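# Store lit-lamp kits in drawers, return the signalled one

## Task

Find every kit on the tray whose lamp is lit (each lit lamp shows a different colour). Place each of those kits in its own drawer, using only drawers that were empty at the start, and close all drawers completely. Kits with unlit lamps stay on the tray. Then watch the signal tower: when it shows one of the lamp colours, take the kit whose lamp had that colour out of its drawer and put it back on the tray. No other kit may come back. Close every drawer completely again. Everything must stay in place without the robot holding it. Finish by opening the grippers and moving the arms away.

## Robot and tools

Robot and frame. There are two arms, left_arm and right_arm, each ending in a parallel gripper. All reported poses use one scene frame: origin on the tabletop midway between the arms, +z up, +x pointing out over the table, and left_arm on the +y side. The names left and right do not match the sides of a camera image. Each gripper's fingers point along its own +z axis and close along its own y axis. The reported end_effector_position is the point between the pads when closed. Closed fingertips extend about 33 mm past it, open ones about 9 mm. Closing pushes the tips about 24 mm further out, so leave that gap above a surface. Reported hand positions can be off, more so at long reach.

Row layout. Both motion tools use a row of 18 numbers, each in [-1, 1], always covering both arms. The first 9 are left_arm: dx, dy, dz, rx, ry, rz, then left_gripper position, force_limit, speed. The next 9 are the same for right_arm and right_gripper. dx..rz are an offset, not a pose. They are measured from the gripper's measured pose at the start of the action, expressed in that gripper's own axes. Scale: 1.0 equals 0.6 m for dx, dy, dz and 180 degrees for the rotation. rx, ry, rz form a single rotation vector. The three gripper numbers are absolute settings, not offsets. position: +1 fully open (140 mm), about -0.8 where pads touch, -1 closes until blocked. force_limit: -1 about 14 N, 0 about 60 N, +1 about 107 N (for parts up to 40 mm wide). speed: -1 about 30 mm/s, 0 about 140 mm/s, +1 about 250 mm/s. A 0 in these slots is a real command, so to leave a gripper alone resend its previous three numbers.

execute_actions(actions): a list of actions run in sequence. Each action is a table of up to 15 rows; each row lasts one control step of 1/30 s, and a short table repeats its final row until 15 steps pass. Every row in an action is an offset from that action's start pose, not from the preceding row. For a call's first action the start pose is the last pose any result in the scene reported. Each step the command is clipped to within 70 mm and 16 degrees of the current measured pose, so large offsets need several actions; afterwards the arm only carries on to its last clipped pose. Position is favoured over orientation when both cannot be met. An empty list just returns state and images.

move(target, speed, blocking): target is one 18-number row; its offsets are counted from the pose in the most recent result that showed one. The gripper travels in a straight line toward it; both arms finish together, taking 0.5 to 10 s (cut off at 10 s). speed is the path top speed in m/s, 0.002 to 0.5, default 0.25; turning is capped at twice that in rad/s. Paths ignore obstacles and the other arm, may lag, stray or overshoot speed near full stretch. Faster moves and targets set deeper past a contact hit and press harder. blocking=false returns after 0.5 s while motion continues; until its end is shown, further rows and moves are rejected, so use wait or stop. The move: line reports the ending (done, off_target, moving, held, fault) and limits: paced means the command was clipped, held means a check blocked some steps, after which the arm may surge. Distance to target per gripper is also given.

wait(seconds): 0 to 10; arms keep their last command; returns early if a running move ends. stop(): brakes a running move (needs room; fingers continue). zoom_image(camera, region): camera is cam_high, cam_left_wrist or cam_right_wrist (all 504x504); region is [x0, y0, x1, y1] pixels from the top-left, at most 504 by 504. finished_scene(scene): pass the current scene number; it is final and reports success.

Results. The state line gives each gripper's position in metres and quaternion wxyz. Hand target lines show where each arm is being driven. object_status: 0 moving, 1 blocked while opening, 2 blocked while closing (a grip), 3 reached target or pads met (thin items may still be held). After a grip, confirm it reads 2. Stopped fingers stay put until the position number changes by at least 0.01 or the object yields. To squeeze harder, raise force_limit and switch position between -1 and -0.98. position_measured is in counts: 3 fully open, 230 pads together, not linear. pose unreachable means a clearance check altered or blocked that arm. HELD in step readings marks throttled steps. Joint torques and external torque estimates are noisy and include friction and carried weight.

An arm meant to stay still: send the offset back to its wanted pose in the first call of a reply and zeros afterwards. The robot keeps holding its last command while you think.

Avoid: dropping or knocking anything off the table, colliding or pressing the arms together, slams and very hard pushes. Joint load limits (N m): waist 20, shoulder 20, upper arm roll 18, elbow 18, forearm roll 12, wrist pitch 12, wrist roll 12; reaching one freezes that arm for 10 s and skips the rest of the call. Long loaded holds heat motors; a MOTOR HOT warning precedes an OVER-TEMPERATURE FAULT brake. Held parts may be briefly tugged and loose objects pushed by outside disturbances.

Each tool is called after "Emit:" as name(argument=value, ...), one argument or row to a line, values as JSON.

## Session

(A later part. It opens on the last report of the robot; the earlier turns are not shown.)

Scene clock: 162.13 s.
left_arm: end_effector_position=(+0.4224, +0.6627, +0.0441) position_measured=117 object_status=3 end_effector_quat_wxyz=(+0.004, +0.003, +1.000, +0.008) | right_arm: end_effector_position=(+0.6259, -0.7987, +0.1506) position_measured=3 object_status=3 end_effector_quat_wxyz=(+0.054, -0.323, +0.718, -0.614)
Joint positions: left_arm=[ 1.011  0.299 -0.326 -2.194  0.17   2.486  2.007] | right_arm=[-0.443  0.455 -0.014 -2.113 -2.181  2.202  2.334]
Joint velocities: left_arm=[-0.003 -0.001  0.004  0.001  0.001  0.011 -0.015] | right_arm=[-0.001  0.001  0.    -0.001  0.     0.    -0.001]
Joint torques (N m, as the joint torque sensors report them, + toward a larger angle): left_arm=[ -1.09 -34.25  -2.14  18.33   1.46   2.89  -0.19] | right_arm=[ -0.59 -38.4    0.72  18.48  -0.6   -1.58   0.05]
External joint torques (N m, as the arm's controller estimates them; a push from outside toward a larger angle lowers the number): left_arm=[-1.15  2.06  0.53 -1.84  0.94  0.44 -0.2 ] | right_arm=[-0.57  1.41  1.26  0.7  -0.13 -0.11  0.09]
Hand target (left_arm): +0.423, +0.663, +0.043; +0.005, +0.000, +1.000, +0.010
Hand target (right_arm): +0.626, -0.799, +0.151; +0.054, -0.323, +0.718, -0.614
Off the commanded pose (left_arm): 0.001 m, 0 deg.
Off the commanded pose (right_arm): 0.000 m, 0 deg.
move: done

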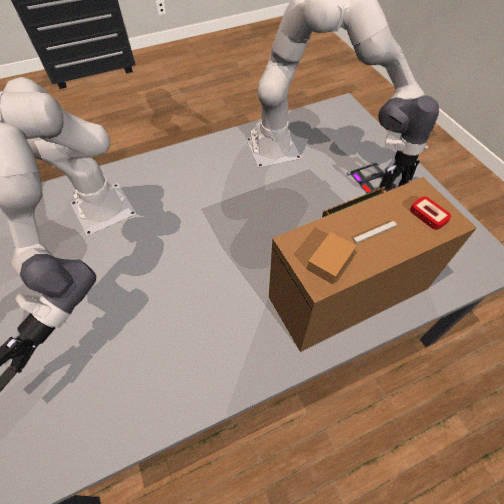

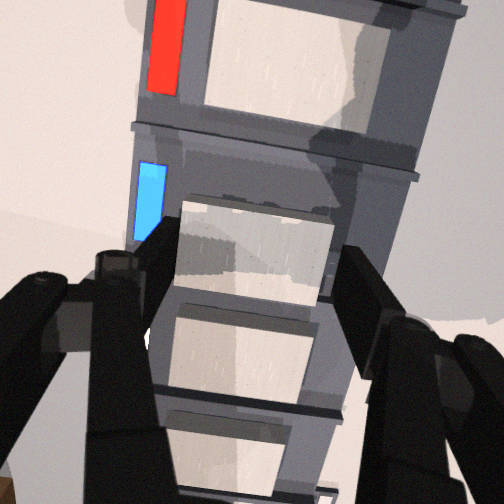

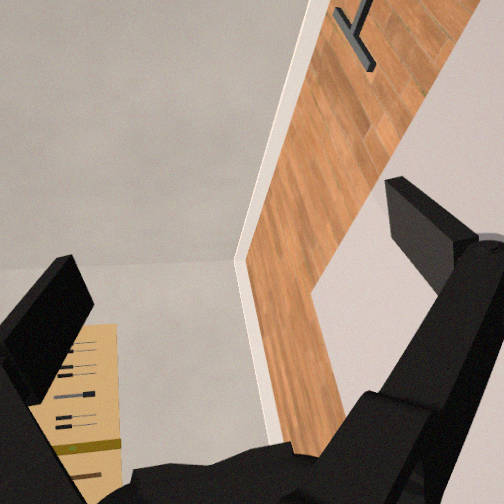

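Emit:
move(
  target=[0,0,0.012,0,0,0,0.1,0,0,0,0,0,0,0,0,1,0,0],
  speed=0.04,
)

Emit:
move(
  target=[0,0,0,0,0,0,-1,0,-0.5,0,0,0,0,0,0,1,0,0],
)

Emit:
move(
  target=[0,0,-0.42,0,0,0,-1,0,-0.5,0,0,0,0,0,0,1,0,0],
)

Scene clock: 164.43 s.
left_arm: end_effector_position=(+0.4223, +0.6621, +0.0377) position_measured=117 object_status=3 end_effector_quat_wxyz=(+0.004, +0.002, +1.000, +0.006) | right_arm: end_effector_position=(+0.6259, -0.7987, +0.1506) position_measured=3 object_status=3 end_effector_quat_wxyz=(+0.054, -0.323, +0.718, -0.614)
Joint positions: left_arm=[ 1.011  0.313 -0.325 -2.194  0.175  2.497  2.002] | right_arm=[-0.443  0.455 -0.014 -2.113 -2.181  2.202  2.334]
Joint velocities: left_arm=[ 0.001  0.001  0.001 -0.     0.004  0.007  0.001] | right_arm=[-0.001 -0.001 -0.001  0.001  0.001  0.     0.001]
Joint torques (N m, as the joint torque sensors report them, + toward a larger angle): left_arm=[  0.   -34.08  -2.55  18.68   1.41   2.92  -0.04] | right_arm=[ -0.53 -38.65   0.48  18.3   -0.59  -1.6    0.07]
External joint torques (N m, as the arm's controller estimates them; a push from outside toward a larger angle lowers the number): left_arm=[-0.22  2.35  0.08 -1.22  0.9   0.49 -0.04] | right_arm=[-0.35  1.36  1.18  0.4  -0.11 -0.09  0.11]
Hand target (left_arm): +0.423, +0.663, +0.037; +0.004, +0.003, +1.000, +0.008
Hand target (right_arm): +0.626, -0.799, +0.151; +0.054, -0.323, +0.718, -0.614
Off the commanded pose (left_arm): 0.001 m, 0 deg.
Off the commanded pose (right_arm): 0.000 m, 0 deg.
move: done

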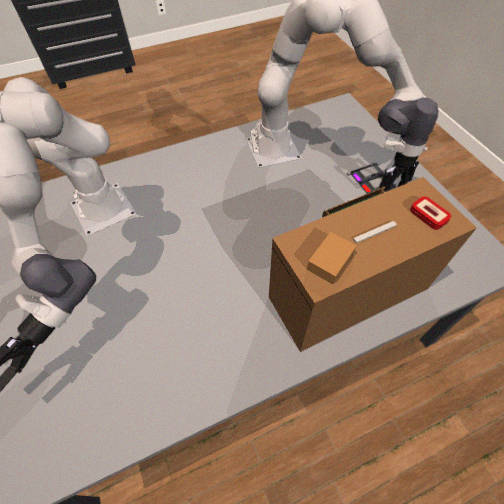

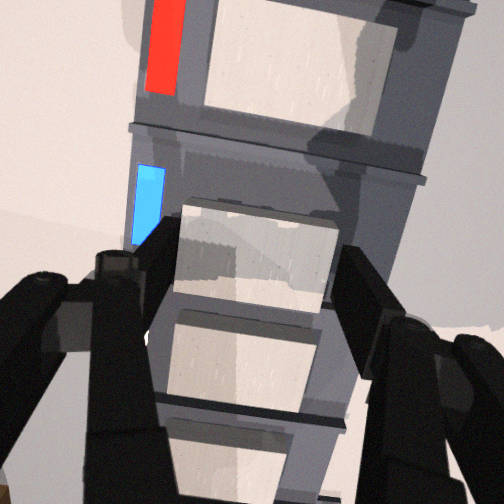

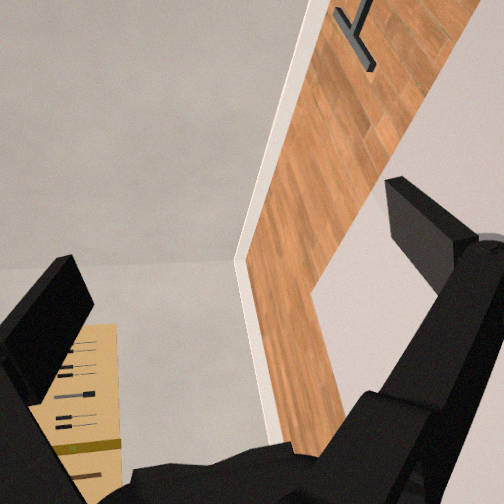

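Scene clock: 164.93 s.
left_arm: end_effector_position=(+0.4225, +0.6623, +0.0381) position_measured=132 object_status=2 end_effector_quat_wxyz=(+0.004, +0.002, +1.000, +0.007) | right_arm: end_effector_position=(+0.6259, -0.7987, +0.1506) position_measured=3 object_status=3 end_effector_quat_wxyz=(+0.054, -0.323, +0.718, -0.614)
Joint positions: left_arm=[ 1.011  0.312 -0.325 -2.194  0.175  2.497  2.002] | right_arm=[-0.443  0.455 -0.014 -2.113 -2.181  2.202  2.334]
Joint velocities: left_arm=[ 0.001 -0.     0.    -0.    -0.001 -0.     0.001] | right_arm=[ 0.002 -0.    -0.001  0.002  0.001 -0.    -0.001]
Joint torques (N m, as the joint torque sensors report them, + toward a larger angle): left_arm=[  0.27 -35.46  -2.72  19.93   0.48   2.48   0.17] | right_arm=[ -0.68 -38.55   0.62  18.28  -0.6   -1.58   0.05]
External joint torques (N m, as the arm's controller estimates them; a push from outside toward a larger angle lowers the number): left_arm=[ 0.3   0.91  0.13  0.06 -0.04  0.05  0.17] | right_arm=[-0.76  1.52  1.1   0.33 -0.12 -0.09  0.09]
Hand target (left_arm): +0.422, +0.662, +0.038; +0.004, +0.002, +1.000, +0.006
Hand target (right_arm): +0.626, -0.799, +0.151; +0.054, -0.323, +0.718, -0.614
Off the commanded pose (left_arm): 0.000 m, 0 deg.
Off the commanded pose (right_arm): 0.000 m, 0 deg.
move: done

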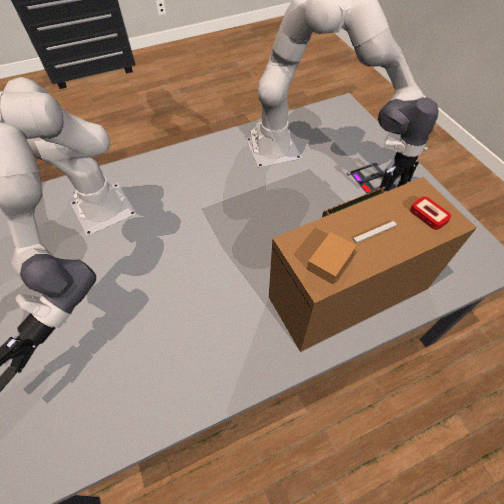

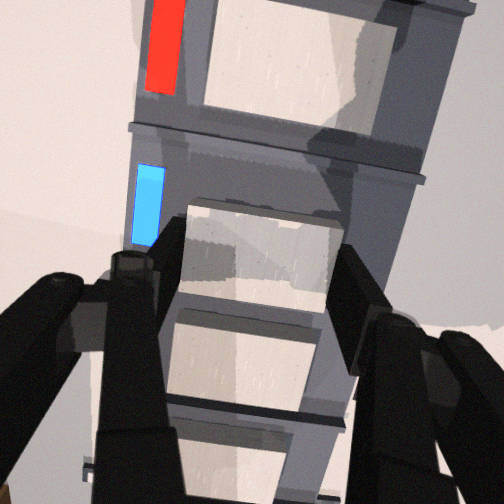

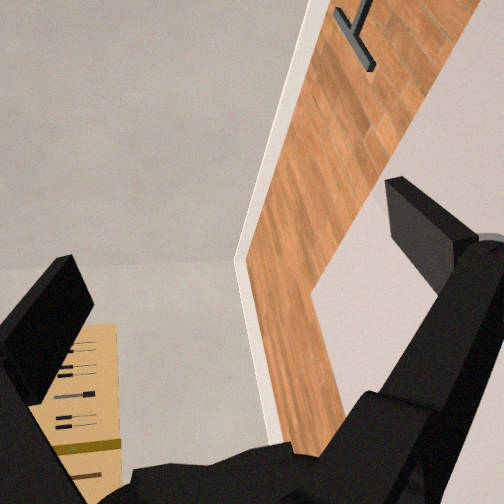

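Scene clock: 166.70 s.
left_arm: end_effector_position=(+0.4167, +0.6609, +0.2902) position_measured=132 object_status=2 end_effector_quat_wxyz=(+0.001, -0.002, +1.000, +0.012) | right_arm: end_effector_position=(+0.6259, -0.7987, +0.1506) position_measured=3 object_status=3 end_effector_quat_wxyz=(+0.054, -0.323, +0.718, -0.614)
Joint positions: left_arm=[ 1.035 -0.032 -0.35  -1.924  0.009  1.908  2.116] | right_arm=[-0.443  0.455 -0.014 -2.113 -2.181  2.202  2.334]
Joint velocities: left_arm=[ 0.    -0.001 -0.001  0.    -0.    -0.012  0.007] | right_arm=[-0.     0.002 -0.001 -0.001 -0.    -0.     0.001]
Joint torques (N m, as the joint torque sensors report them, + toward a larger angle): left_arm=[  1.24 -28.03   0.46  25.62  -0.23   2.12   0.34] | right_arm=[ -0.59 -38.53   0.48  18.42  -0.6   -1.61   0.04]
External joint torques (N m, as the arm's controller estimates them; a push from outside toward a larger angle lowers the number): left_arm=[ 1.31  1.52  0.21  1.2  -1.07 -0.34  0.34] | right_arm=[-0.48  1.31  1.11  0.64 -0.13 -0.13  0.08]
Hand target (left_arm): +0.416, +0.661, +0.291; +0.001, -0.001, +1.000, +0.009
Hand target (right_arm): +0.626, -0.799, +0.151; +0.054, -0.323, +0.718, -0.614
Off the commanded pose (left_arm): 0.004 m, 1 deg.
Off the commanded pose (right_arm): 0.000 m, 0 deg.
move: off_target (left_arm)

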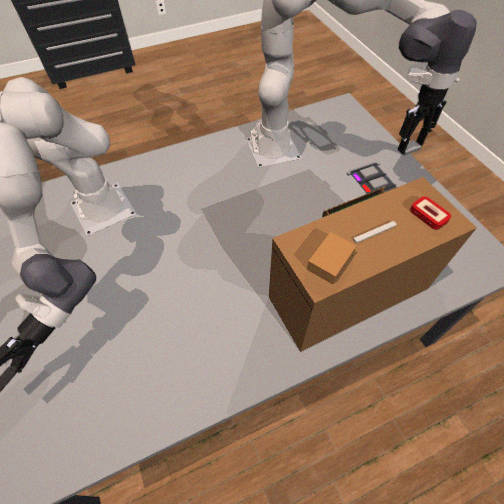

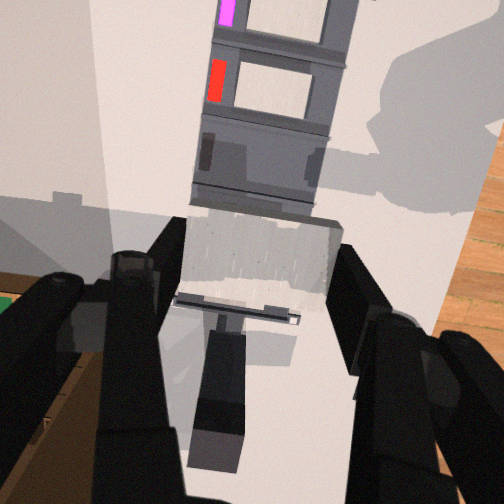

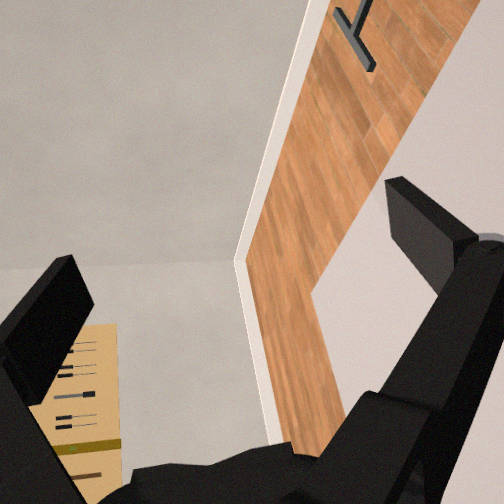

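Emit:
move(
  target=[-0.23,-0.452,0.01,0,0.007,0,-1,0,-0.5,0,0,0,0,0,0,1,0,0],
  speed=0.3,
)

Scene clock: 170.47 s.
left_arm: end_effector_position=(+0.5566, +0.3897, +0.2818) position_measured=132 object_status=2 end_effector_quat_wxyz=(-0.005, +0.003, +1.000, +0.011) | right_arm: end_effector_position=(+0.6259, -0.7987, +0.1506) position_measured=3 object_status=3 end_effector_quat_wxyz=(+0.054, -0.323, +0.718, -0.614)
Joint positions: left_arm=[ 0.692  0.205 -0.586 -1.681  0.139  1.838  1.519] | right_arm=[-0.443  0.455 -0.014 -2.113 -2.181  2.202  2.334]
Joint velocities: left_arm=[-0.001  0.001  0.    -0.     0.001 -0.004 -0.031] | right_arm=[-0.001  0.     0.     0.     0.001 -0.     0.001]
Joint torques (N m, as the joint torque sensors report them, + toward a larger angle): left_arm=[ -1.08 -31.73  -2.69  25.4    1.73   1.98  -0.06] | right_arm=[ -0.45 -38.42   0.79  18.49  -0.58  -1.59   0.08]
External joint torques (N m, as the arm's controller estimates them; a push from outside toward a larger angle lowers the number): left_arm=[-1.08  2.4   0.72  1.29  0.91 -0.39 -0.06] | right_arm=[-0.42  1.43  1.35  0.71 -0.1  -0.11  0.12]
Hand target (left_arm): +0.557, +0.391, +0.282; -0.006, -0.003, +1.000, +0.013
Hand target (right_arm): +0.626, -0.799, +0.151; +0.054, -0.323, +0.718, -0.614
Off the commanded pose (left_arm): 0.004 m, 1 deg.
Off the commanded pose (right_arm): 0.000 m, 0 deg.
move: off_target (left_arm)

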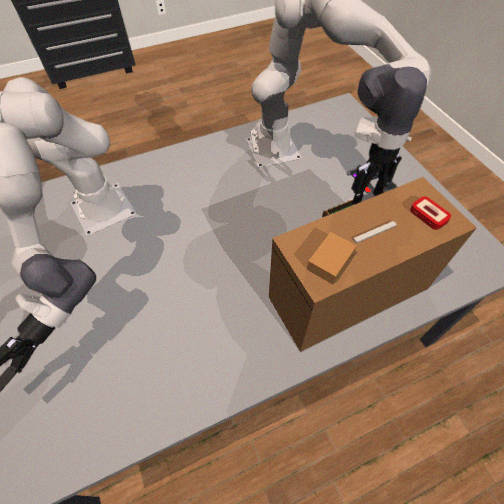

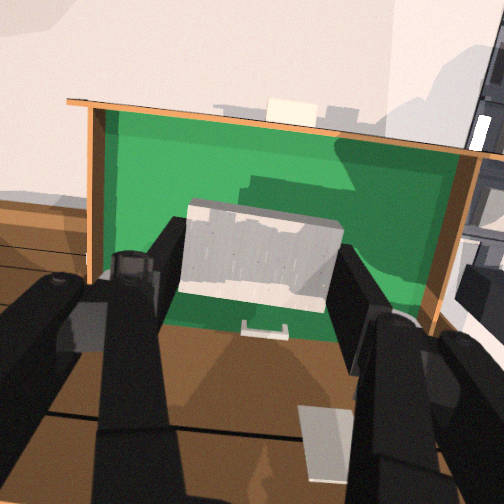

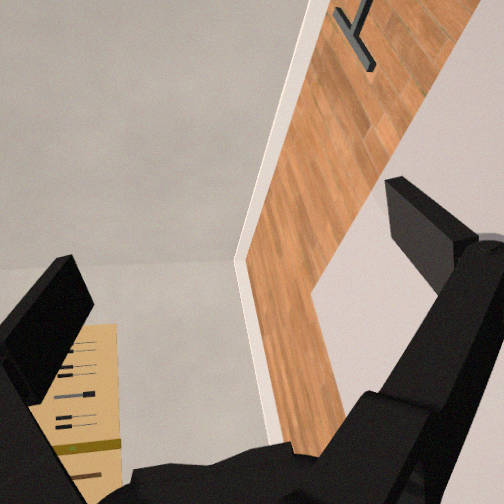

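Emit:
move(
  target=[-0.01,0,0.115,0,0,0,-1,0,-0.5,0,0,0,0,0,0,1,0,0],
  speed=0.1,
)

Scene clock: 174.67 s.
left_arm: end_effector_position=(+0.5612, +0.3899, +0.2128) position_measured=132 object_status=2 end_effector_quat_wxyz=(-0.007, +0.004, +1.000, +0.008) | right_arm: end_effector_position=(+0.6259, -0.7987, +0.1506) position_measured=3 object_status=3 end_effector_quat_wxyz=(+0.054, -0.323, +0.718, -0.614)
Joint positions: left_arm=[ 0.691  0.266 -0.582 -1.785  0.176  1.988  1.497] | right_arm=[-0.443  0.455 -0.014 -2.113 -2.181  2.202  2.334]
Joint velocities: left_arm=[-0.001 -0.    -0.001 -0.     0.002  0.011 -0.006] | right_arm=[ 0.001  0.001  0.     0.001  0.    -0.     0.001]
Joint torques (N m, as the joint torque sensors report them, + toward a larger angle): left_arm=[ -0.53 -35.44  -4.49  23.27   1.8    2.79  -0.1 ] | right_arm=[ -0.49 -38.46   0.63  18.42  -0.6   -1.59   0.06]
External joint torques (N m, as the arm's controller estimates them; a push from outside toward a larger angle lowers the number): left_arm=[-0.55  0.37 -0.06 -0.56  1.04  0.41 -0.1 ] | right_arm=[-0.54  1.41  1.12  0.58 -0.12 -0.12  0.1 ]
Hand target (left_arm): +0.563, +0.390, +0.213; -0.005, +0.004, +1.000, +0.010
Hand target (right_arm): +0.626, -0.799, +0.151; +0.054, -0.323, +0.718, -0.614
Off the commanded pose (left_arm): 0.001 m, 0 deg.
Off the commanded pose (right_arm): 0.000 m, 0 deg.
move: done

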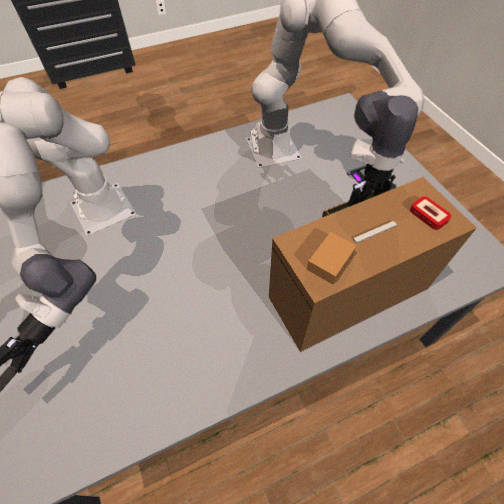

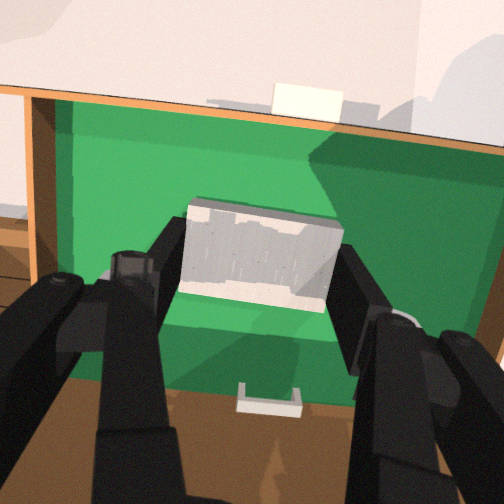

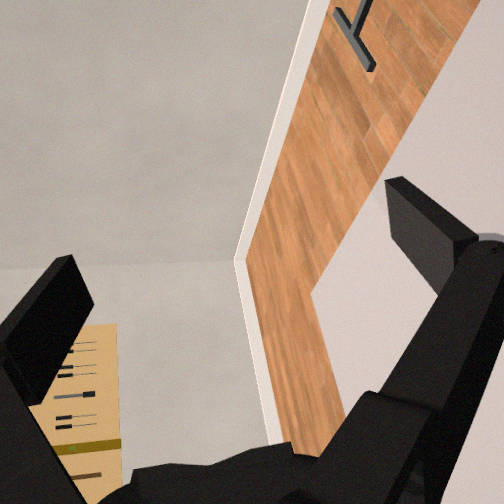

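Emit:
move(
  target=[0,0,0.04,0,0,0,-1,0,-0.5,0,0,0,0,0,0,1,0,0],
  speed=0.03,
)

Scene clock: 177.30 s.
left_arm: end_effector_position=(+0.5727, +0.3894, +0.2086) position_measured=132 object_status=2 end_effector_quat_wxyz=(+0.013, +0.005, +1.000, +0.010) | right_arm: end_effector_position=(+0.6259, -0.7987, +0.1506) position_measured=3 object_status=3 end_effector_quat_wxyz=(+0.054, -0.323, +0.718, -0.614)
Joint positions: left_arm=[ 0.691  0.268 -0.582 -1.802  0.186  2.046  1.491] | right_arm=[-0.443  0.455 -0.014 -2.113 -2.181  2.202  2.334]
Joint velocities: left_arm=[-0.001  0.     0.001 -0.003  0.001  0.013 -0.003] | right_arm=[ 0.     0.    -0.     0.002  0.001  0.001  0.002]
Joint torques (N m, as the joint torque sensors report them, + toward a larger angle): left_arm=[ -1.09 -23.12  -2.58  12.42   1.93   1.4   -0.06] | right_arm=[ -0.52 -38.52   0.7   18.27  -0.57  -1.59   0.07]
External joint torques (N m, as the arm's controller estimates them; a push from outside toward a larger angle lowers the number): left_arm=[ -0.99  12.79   2.01 -11.44   1.17  -1.07  -0.06] | right_arm=[-0.54  1.4   1.22  0.4  -0.1  -0.11  0.11]
Hand target (left_arm): +0.561, +0.390, +0.189; -0.007, +0.005, +1.000, +0.008
Hand target (right_arm): +0.626, -0.799, +0.151; +0.054, -0.323, +0.718, -0.614
Off the commanded pose (left_arm): 0.023 m, 2 deg.
Off the commanded pose (right_arm): 0.000 m, 0 deg.
move: off_target (left_arm)

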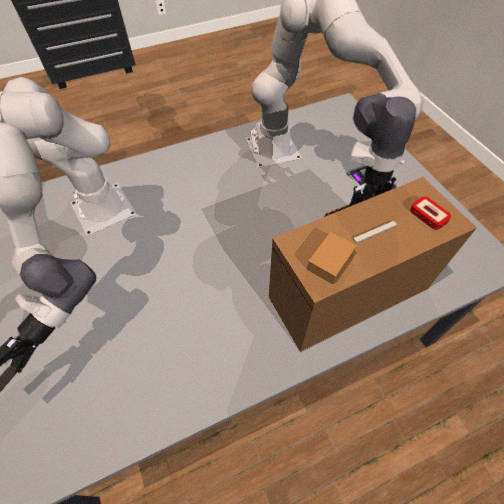

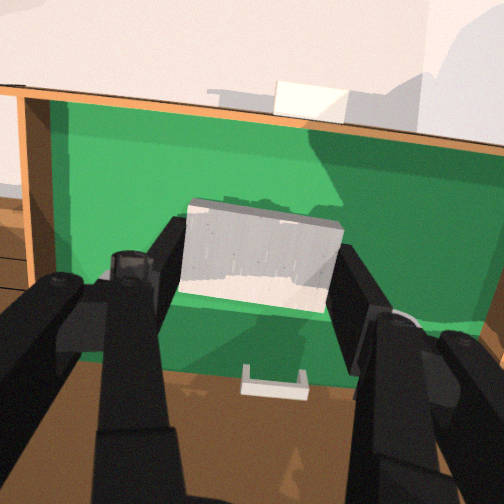

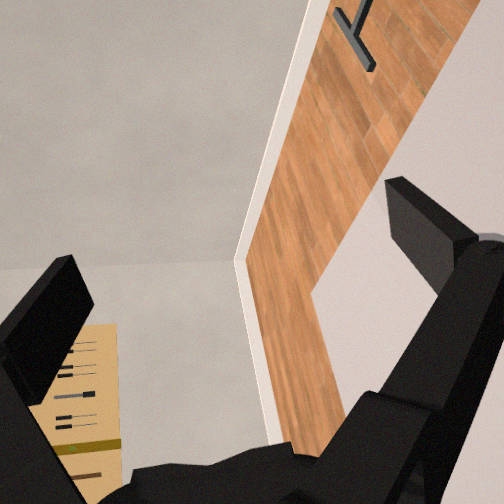

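Emit:
move(
  target=[0.015,0,-0.008,0,0,0,0.1,0,0,0,0,0,0,0,0,1,0,0],
  speed=0.04,
)

Emit:
move(
  target=[0.03,0,-0.12,0,0,0,0.1,0,0,0,0,0,0,0,0,1,0,0],
)

Emit:
move(
  target=[0.18,0,0,0,-0.25,0,-0.3,0,0,0,0,0,0,0,0,1,0,0],
  speed=0.3,
)

Scene clock: 182.23 s.
left_arm: end_effector_position=(+0.5648, +0.3899, +0.2136) position_measured=117 object_status=3 end_effector_quat_wxyz=(+0.013, +0.004, +1.000, +0.012) | right_arm: end_effector_position=(+0.6259, -0.7987, +0.1506) position_measured=3 object_status=3 end_effector_quat_wxyz=(+0.054, -0.323, +0.718, -0.614)
Joint positions: left_arm=[ 0.698  0.234 -0.582 -1.831  0.17   2.049  1.497] | right_arm=[-0.443  0.455 -0.014 -2.113 -2.181  2.202  2.334]
Joint velocities: left_arm=[-0.001 -0.003  0.    -0.005 -0.009  0.001  0.009] | right_arm=[ 0.001  0.     0.    -0.001  0.002 -0.     0.001]
Joint torques (N m, as the joint torque sensors report them, + toward a larger angle): left_arm=[  2.01 -34.36  -5.22  21.66  -0.3    2.6    0.32] | right_arm=[ -0.51 -38.46   0.56  18.34  -0.61  -1.59   0.07]
External joint torques (N m, as the arm's controller estimates them; a push from outside toward a larger angle lowers the number): left_arm=[ 2.02  0.32 -1.29 -2.24 -1.06  0.12  0.32] | right_arm=[-0.55  1.44  1.06  0.54 -0.13 -0.12  0.11]
Hand target (left_arm): +0.564, +0.389, +0.213; +0.012, +0.005, +1.000, +0.010
Hand target (right_arm): +0.626, -0.799, +0.151; +0.054, -0.323, +0.718, -0.614
Off the commanded pose (left_arm): 0.001 m, 0 deg.
Off the commanded pose (right_arm): 0.000 m, 0 deg.
move: done

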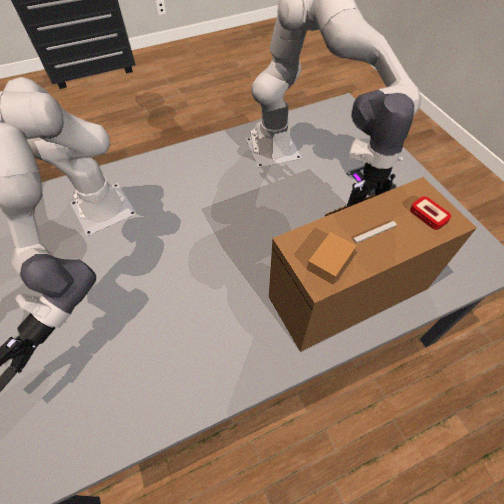

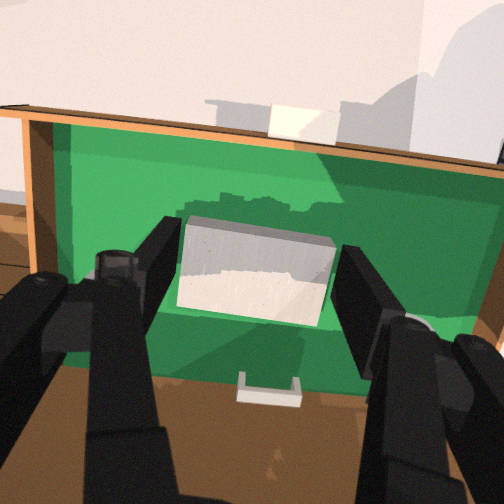

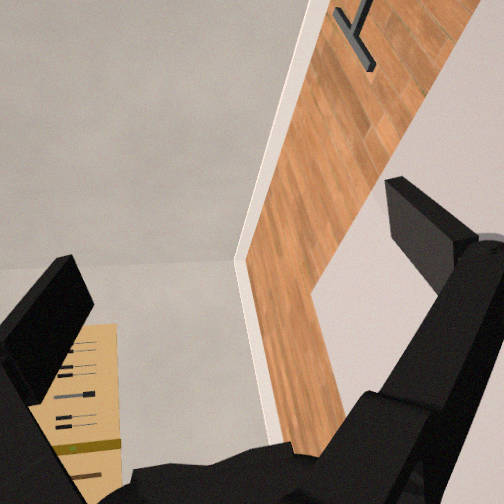

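Scene clock: 183.27 s.
left_arm: end_effector_position=(+0.5455, +0.3888, +0.2854) position_measured=117 object_status=3 end_effector_quat_wxyz=(+0.015, +0.001, +1.000, +0.014) | right_arm: end_effector_position=(+0.6259, -0.7987, +0.1506) position_measured=3 object_status=3 end_effector_quat_wxyz=(+0.054, -0.323, +0.718, -0.614)
Joint positions: left_arm=[ 0.715  0.115 -0.588 -1.784  0.098  1.908  1.54 ] | right_arm=[-0.443  0.455 -0.014 -2.113 -2.181  2.202  2.334]
Joint velocities: left_arm=[ 0.     0.001  0.     0.    -0.001 -0.011  0.013] | right_arm=[ 0.001 -0.002  0.001 -0.002 -0.     0.     0.001]
Joint torques (N m, as the joint torque sensors report them, + toward a larger angle): left_arm=[  1.58 -30.34  -2.01  24.07  -0.46   1.99   0.24] | right_arm=[ -0.62 -38.75   0.61  18.33  -0.59  -1.57   0.06]
External joint torques (N m, as the arm's controller estimates them; a push from outside toward a larger angle lowers the number): left_arm=[ 1.64  0.92 -0.02 -0.34 -1.28 -0.51  0.24] | right_arm=[-0.75  1.32  1.03  0.48 -0.11 -0.1   0.1 ]
Hand target (left_arm): +0.544, +0.389, +0.285; +0.013, +0.003, +1.000, +0.012
Hand target (right_arm): +0.626, -0.799, +0.151; +0.054, -0.323, +0.718, -0.614
Off the commanded pose (left_arm): 0.001 m, 0 deg.
Off the commanded pose (right_arm): 0.000 m, 0 deg.
move: done

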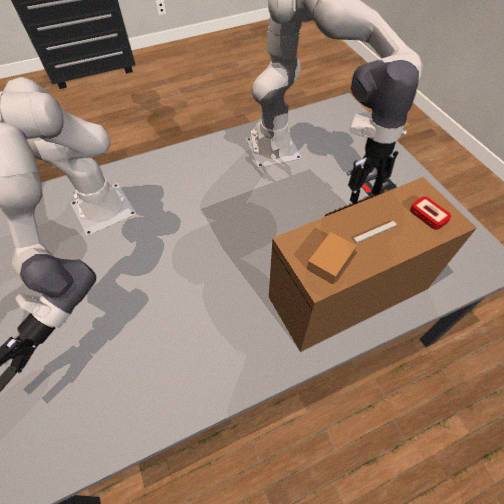

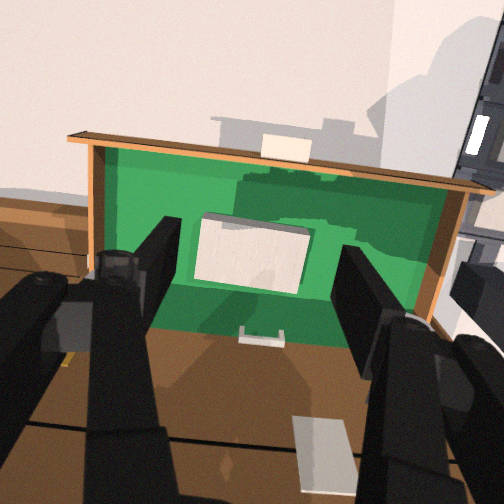

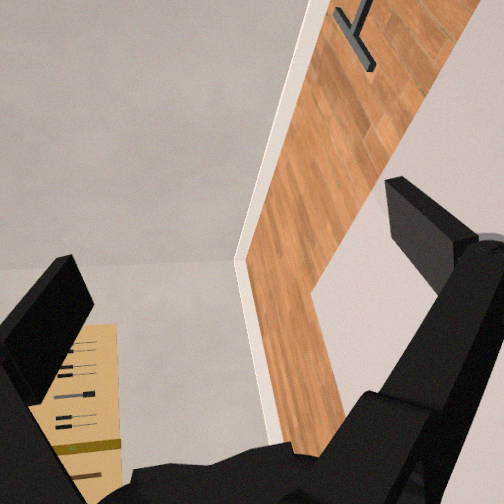

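Scene clock: 185.50 s.
left_arm: end_effector_position=(+0.4396, +0.3837, +0.2824) position_measured=167 object_status=3 end_effector_quat_wxyz=(+0.395, +0.006, +0.919, +0.007) | right_arm: end_effector_position=(+0.6259, -0.7987, +0.1506) position_measured=3 object_status=3 end_effector_quat_wxyz=(+0.054, -0.323, +0.718, -0.614)
Joint positions: left_arm=[ 0.2   -0.695 -0.133 -2.97  -0.435  3.086  1.936] | right_arm=[-0.443  0.455 -0.014 -2.113 -2.181  2.202  2.334]
Joint velocities: left_arm=[-0.003  0.001  0.006  0.     0.002  0.014  0.017] | right_arm=[-0.001  0.     0.    -0.001  0.     0.001 -0.   ]
Joint torques (N m, as the joint torque sensors report them, + toward a larger angle): left_arm=[-1.81 -6.17  1.48 20.91  2.02  3.84  0.32] | right_arm=[ -0.39 -38.41   0.33  18.14  -0.59  -1.57   0.08]
External joint torques (N m, as the arm's controller estimates them; a push from outside toward a larger angle lowers the number): left_arm=[-1.83  0.77  1.   -1.99  0.86  0.51  0.34] | right_arm=[-0.41  1.52  0.84  0.31 -0.11 -0.1   0.12]
Hand target (left_arm): +0.439, +0.383, +0.281; +0.395, +0.012, +0.918, +0.010
Hand target (right_arm): +0.626, -0.799, +0.151; +0.054, -0.323, +0.718, -0.614
Off the commanded pose (left_arm): 0.006 m, 1 deg.
Off the commanded pose (right_arm): 0.000 m, 0 deg.
move: off_target (left_arm)

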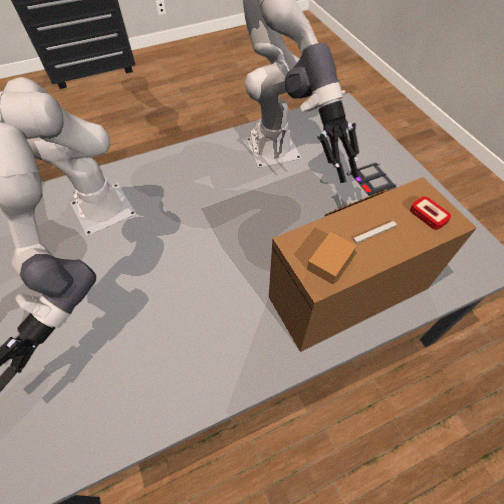

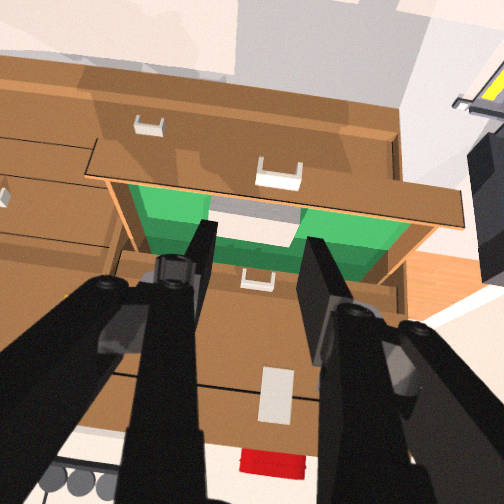

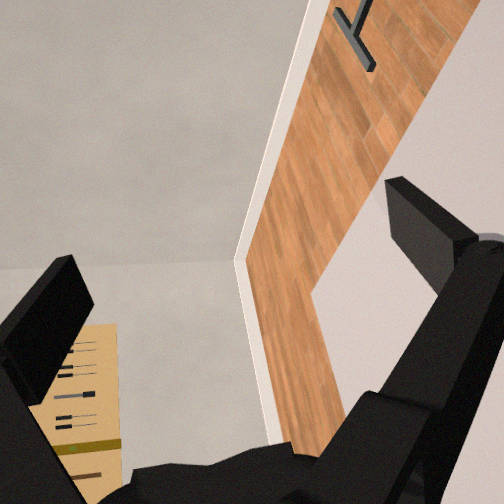

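Emit:
move(
  target=[0.082,0.008,0.066,0,0.065,0,-0.9,0,0,0,0,0,0,0,0,1,0,0],
  speed=0.2,
)

Emit:
move(
  target=[-0.178,0,0.124,0,0,0,-0.9,0,0,0,0,0,0,0,0,1,0,0],
  speed=0.08,
)

Scene clock: 190.60 s.
left_arm: end_effector_position=(+0.4348, +0.3897, +0.2195) position_measured=233 object_status=3 end_effector_quat_wxyz=(+0.301, +0.007, +0.954, +0.008) | right_arm: end_effector_position=(+0.6259, -0.7987, +0.1506) position_measured=3 object_status=3 end_effector_quat_wxyz=(+0.054, -0.323, +0.718, -0.614)
Joint positions: left_arm=[ 0.305 -0.543 -0.2   -2.893 -0.406  2.957  1.928] | right_arm=[-0.443  0.455 -0.014 -2.113 -2.181  2.202  2.334]
Joint velocities: left_arm=[ 0.005 -0.    -0.007  0.004  0.001 -0.018 -0.001] | right_arm=[ 0.     0.001 -0.     0.001  0.    -0.    -0.001]
Joint torques (N m, as the joint torque sensors report them, + toward a larger angle): left_arm=[ 2.35 -9.88 -0.33 22.76  1.23  2.93 -0.07] | right_arm=[ -0.48 -38.6    0.65  18.31  -0.59  -1.57   0.05]
External joint torques (N m, as the arm's controller estimates them; a push from outside toward a larger angle lowers the number): left_arm=[ 2.31  1.16 -1.68  0.77  0.3  -0.39 -0.06] | right_arm=[-0.52  1.23  1.16  0.54 -0.11 -0.1   0.09]
Hand target (left_arm): +0.435, +0.390, +0.219; +0.299, +0.005, +0.954, +0.007
Hand target (right_arm): +0.626, -0.799, +0.151; +0.054, -0.323, +0.718, -0.614
Off the commanded pose (left_arm): 0.000 m, 0 deg.
Off the commanded pose (right_arm): 0.000 m, 0 deg.
move: done

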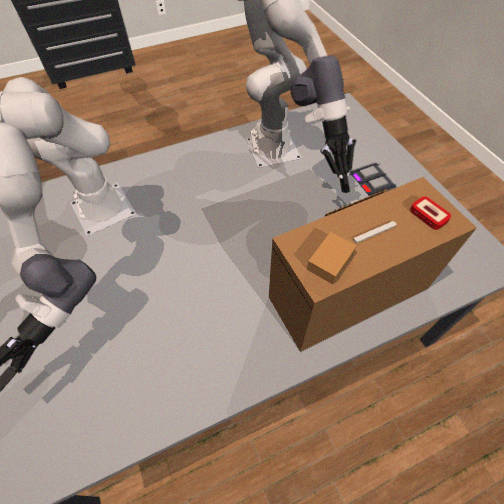

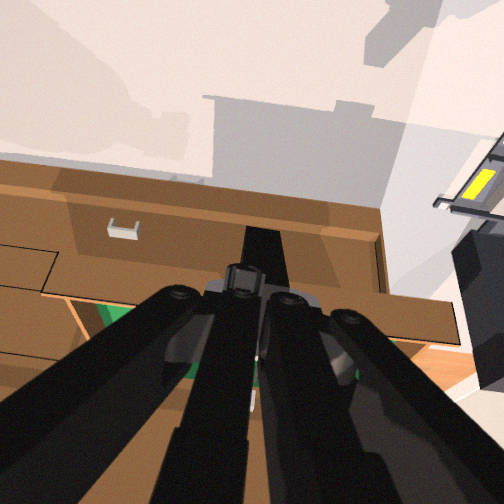

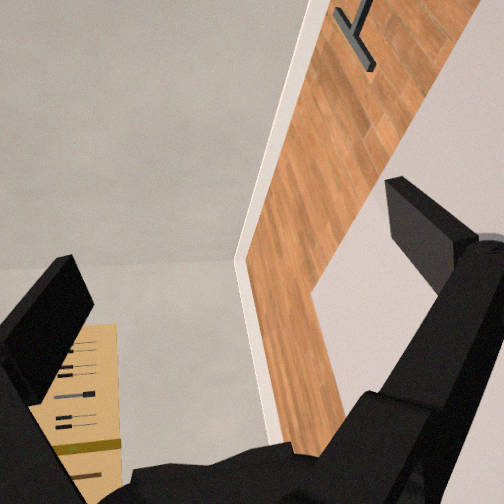

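Scene clock: 192.60 s.
left_arm: end_effector_position=(+0.5639, +0.3888, +0.2194) position_measured=233 object_status=3 end_effector_quat_wxyz=(+0.301, +0.012, +0.953, +0.006) | right_arm: end_effector_position=(+0.6259, -0.7987, +0.1506) position_measured=3 object_status=3 end_effector_quat_wxyz=(+0.054, -0.323, +0.718, -0.614)
Joint positions: left_arm=[ 0.489 -0.126 -0.349 -2.512 -0.262  3.002  1.839] | right_arm=[-0.443  0.455 -0.014 -2.113 -2.181  2.202  2.334]
Joint velocities: left_arm=[ 0.035  0.002 -0.035  0.005  0.022  0.002 -0.049] | right_arm=[ 0.001 -0.001 -0.001  0.001 -0.001 -0.001  0.001]
Joint torques (N m, as the joint torque sensors report them, + toward a larger angle): left_arm=[  1.91 -22.17  -1.01  22.78   1.94   3.34  -0.09] | right_arm=[ -0.59 -38.53   0.62  18.39  -0.6   -1.6    0.08]
External joint torques (N m, as the arm's controller estimates them; a push from outside toward a larger angle lowers the number): left_arm=[ 1.82  1.91 -2.15  1.01  1.12  0.01 -0.08] | right_arm=[-0.55  1.55  1.2   0.45 -0.12 -0.1   0.12]
Hand target (left_arm): +0.565, +0.388, +0.220; +0.302, +0.006, +0.953, +0.005
Hand target (right_arm): +0.626, -0.799, +0.151; +0.054, -0.323, +0.718, -0.614
Off the commanded pose (left_arm): 0.001 m, 1 deg.
Off the commanded pose (right_arm): 0.000 m, 0 deg.
move: done

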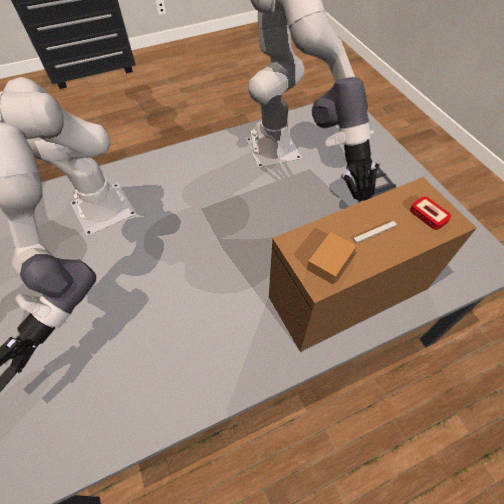

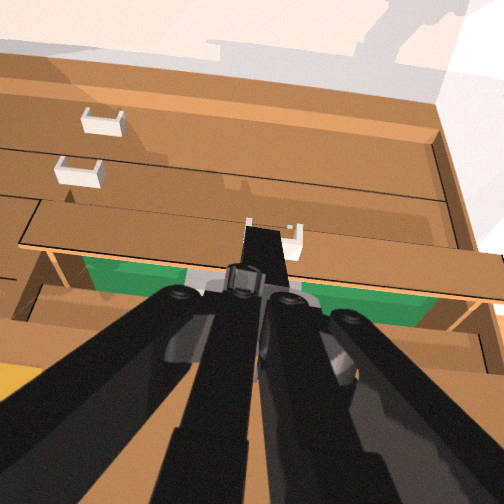

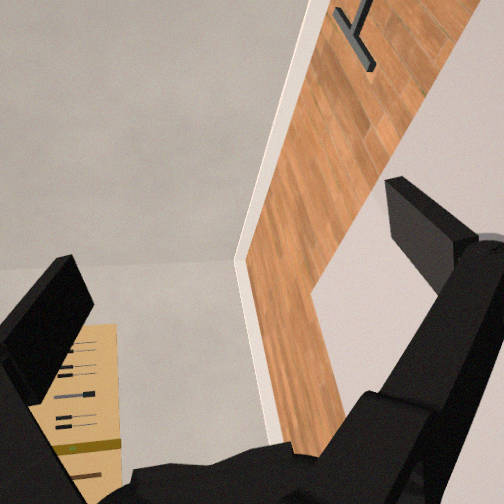

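Emit:
move(
  target=[-0.044,0,0.031,0,0,0,-0.9,0,0,0,0,0,0,0,0,1,0,0],
  speed=0.04,
)

Scene clock: 194.67 s.
left_arm: end_effector_position=(+0.5918, +0.3899, +0.2198) position_measured=233 object_status=3 end_effector_quat_wxyz=(+0.299, +0.019, +0.954, +0.008) | right_arm: end_effector_position=(+0.6259, -0.7987, +0.1506) position_measured=3 object_status=3 end_effector_quat_wxyz=(+0.054, -0.323, +0.718, -0.614)
Joint positions: left_arm=[ 0.537 -0.046 -0.381 -2.422 -0.147  2.986  1.766] | right_arm=[-0.443  0.455 -0.014 -2.113 -2.181  2.202  2.334]
Joint velocities: left_arm=[ 0.01   0.001 -0.004  0.009  0.046 -0.018 -0.051] | right_arm=[-0.     0.    -0.001  0.001 -0.001 -0.     0.001]
Joint torques (N m, as the joint torque sensors report them, + toward a larger angle): left_arm=[  1.32 -18.42  -0.99  26.68   1.58   4.66  -0.26] | right_arm=[ -0.44 -38.6    0.57  18.46  -0.57  -1.58   0.06]
External joint torques (N m, as the arm's controller estimates them; a push from outside toward a larger angle lowers the number): left_arm=[ 1.19  8.2  -1.56  4.65  0.86  1.31 -0.24] | right_arm=[-0.35  1.3   1.19  0.63 -0.1  -0.09  0.1 ]
Hand target (left_arm): +0.596, +0.389, +0.220; +0.302, +0.012, +0.953, +0.005
Hand target (right_arm): +0.626, -0.799, +0.151; +0.054, -0.323, +0.718, -0.614
Off the commanded pose (left_arm): 0.005 m, 1 deg.
Off the commanded pose (right_arm): 0.000 m, 0 deg.
move: off_target (left_arm)

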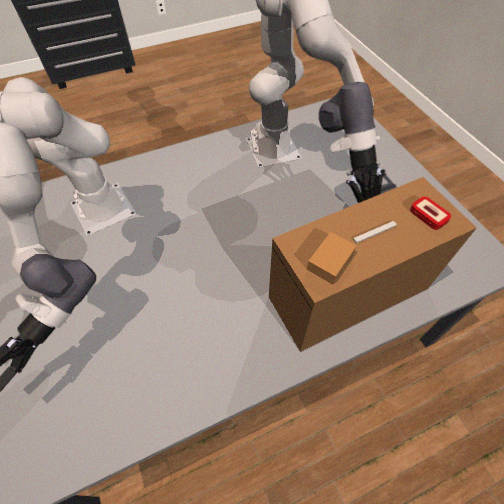

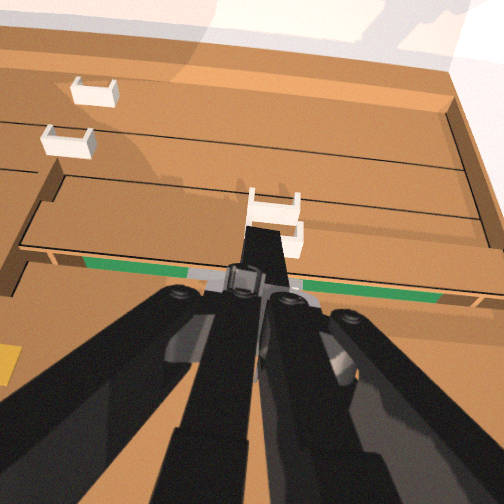

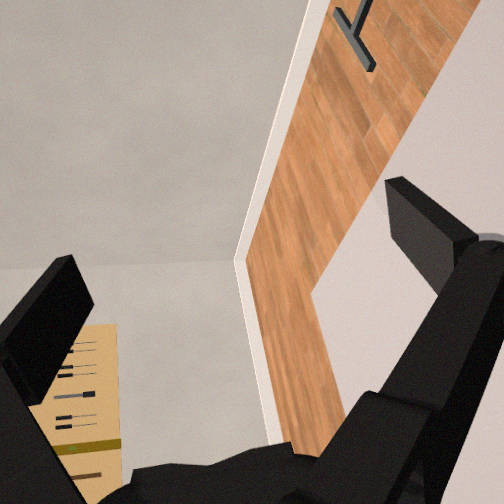

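Emit:
move(
  target=[0.03,0.005,0.008,0,-0.055,0,-0.9,0,0,0,0,0,0,0,0,1,0,0],
  speed=0.08,
)

Emit:
move(
  target=[-0.025,0,0.025,0,0,0,-0.9,0,0,0,0,0,0,0,0,1,0,0],
  speed=0.04,
)

Scene clock: 199.90 s.
left_arm: end_effector_position=(+0.5818, +0.3915, +0.2076) position_measured=233 object_status=3 end_effector_quat_wxyz=(+0.376, +0.025, +0.926, +0.028) | right_arm: end_effector_position=(+0.6259, -0.7987, +0.1506) position_measured=3 object_status=3 end_effector_quat_wxyz=(+0.054, -0.323, +0.718, -0.614)
Joint positions: left_arm=[ 0.258 -0.027 -0.131 -2.589 -0.191  3.337  1.817] | right_arm=[-0.443  0.455 -0.014 -2.113 -2.181  2.202  2.334]
Joint velocities: left_arm=[-0.141  0.002  0.192 -0.017  0.2    0.025 -0.138] | right_arm=[-0.     0.    -0.    -0.001  0.    -0.    -0.001]
Joint torques (N m, as the joint torque sensors report them, + toward a larger angle): left_arm=[ -0.58 -24.04   1.44  17.06   1.59   3.59  -0.1 ] | right_arm=[ -0.3  -38.62   0.57  18.45  -0.59  -1.57   0.01]
External joint torques (N m, as the arm's controller estimates them; a push from outside toward a larger angle lowers the number): left_arm=[-0.62  2.46  1.43 -2.69  0.92  0.18 -0.09] | right_arm=[-0.19  1.21  1.2   0.67 -0.12 -0.09  0.05]
Hand target (left_arm): +0.581, +0.392, +0.205; +0.375, +0.013, +0.927, +0.024
Hand target (right_arm): +0.626, -0.799, +0.151; +0.054, -0.323, +0.718, -0.614
Off the commanded pose (left_arm): 0.003 m, 3 deg.
Off the commanded pose (right_arm): 0.000 m, 0 deg.
move: off_target (left_arm)

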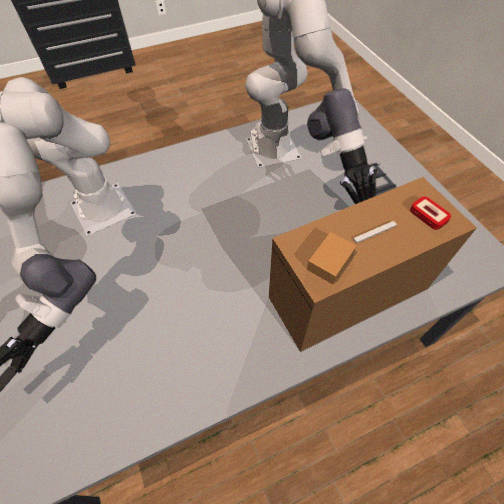

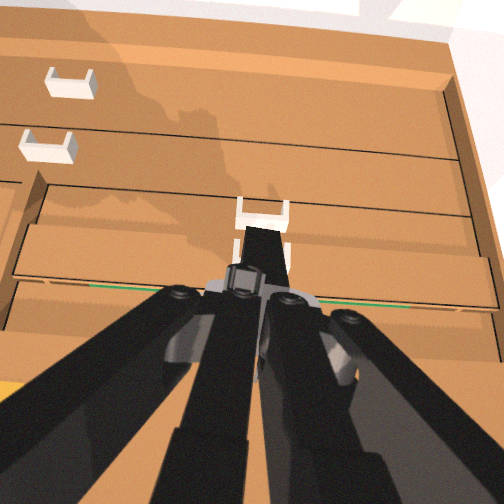

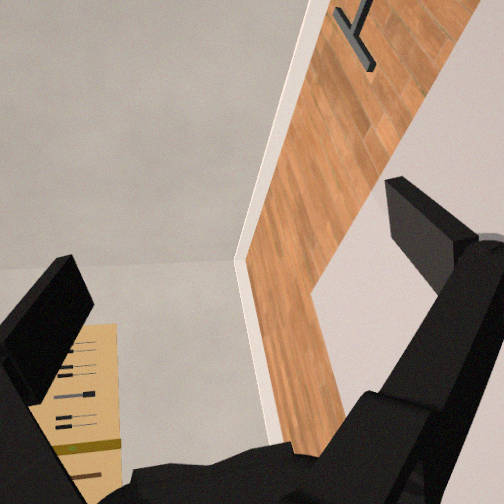

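Scene clock: 200.67 s.
left_arm: end_effector_position=(+0.5958, +0.3916, +0.2077) position_measured=233 object_status=3 end_effector_quat_wxyz=(+0.374, +0.022, +0.927, +0.025) | right_arm: end_effector_position=(+0.6259, -0.7987, +0.1506) position_measured=3 object_status=3 end_effector_quat_wxyz=(+0.054, -0.323, +0.718, -0.614)
Joint positions: left_arm=[ 0.259  0.008 -0.135 -2.539 -0.217  3.319  1.837] | right_arm=[-0.443  0.455 -0.014 -2.113 -2.181  2.202  2.334]
Joint velocities: left_arm=[-0.001  0.001 -0.006  0.006 -0.036 -0.011  0.035] | right_arm=[-0.    -0.002 -0.    -0.001 -0.001  0.     0.001]
Joint torques (N m, as the joint torque sensors report them, + toward a larger angle): left_arm=[  0.26 -15.35  -0.53  30.42   0.35   4.35   0.38] | right_arm=[ -0.49 -38.51   0.72  18.38  -0.55  -1.59   0.03]
External joint torques (N m, as the arm's controller estimates them; a push from outside toward a larger angle lowers the number): left_arm=[ 0.35 12.55 -0.44 10.54 -0.48  0.96  0.39] | right_arm=[-0.42  1.61  1.31  0.48 -0.07 -0.09  0.07]
Hand target (left_arm): +0.603, +0.391, +0.207; +0.376, +0.025, +0.926, +0.026
Hand target (right_arm): +0.626, -0.799, +0.151; +0.054, -0.323, +0.718, -0.614
Off the commanded pose (left_arm): 0.007 m, 1 deg.
Off the commanded pose (right_arm): 0.000 m, 0 deg.
move: off_target (left_arm)

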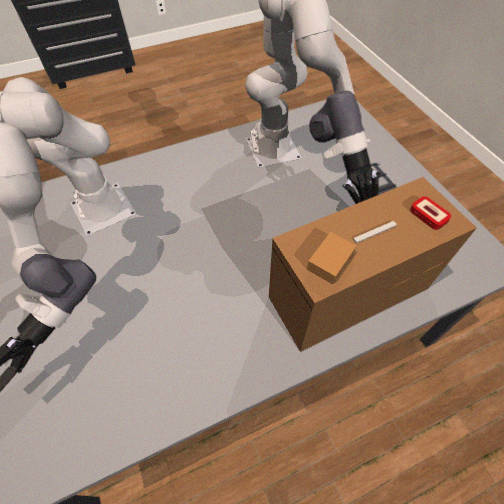

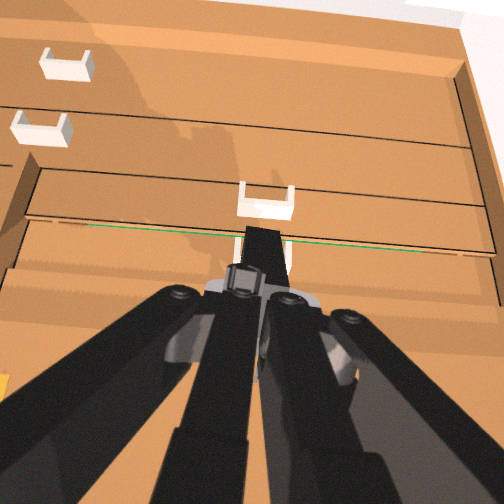

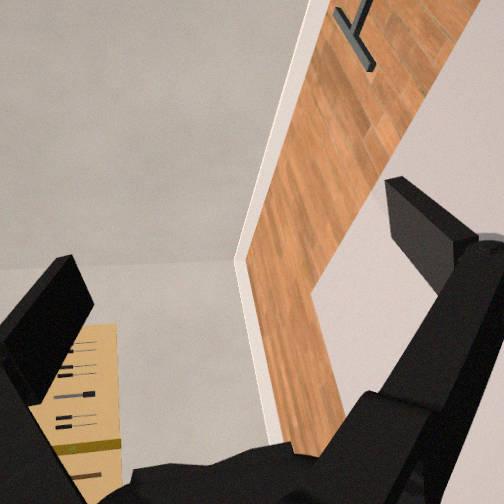

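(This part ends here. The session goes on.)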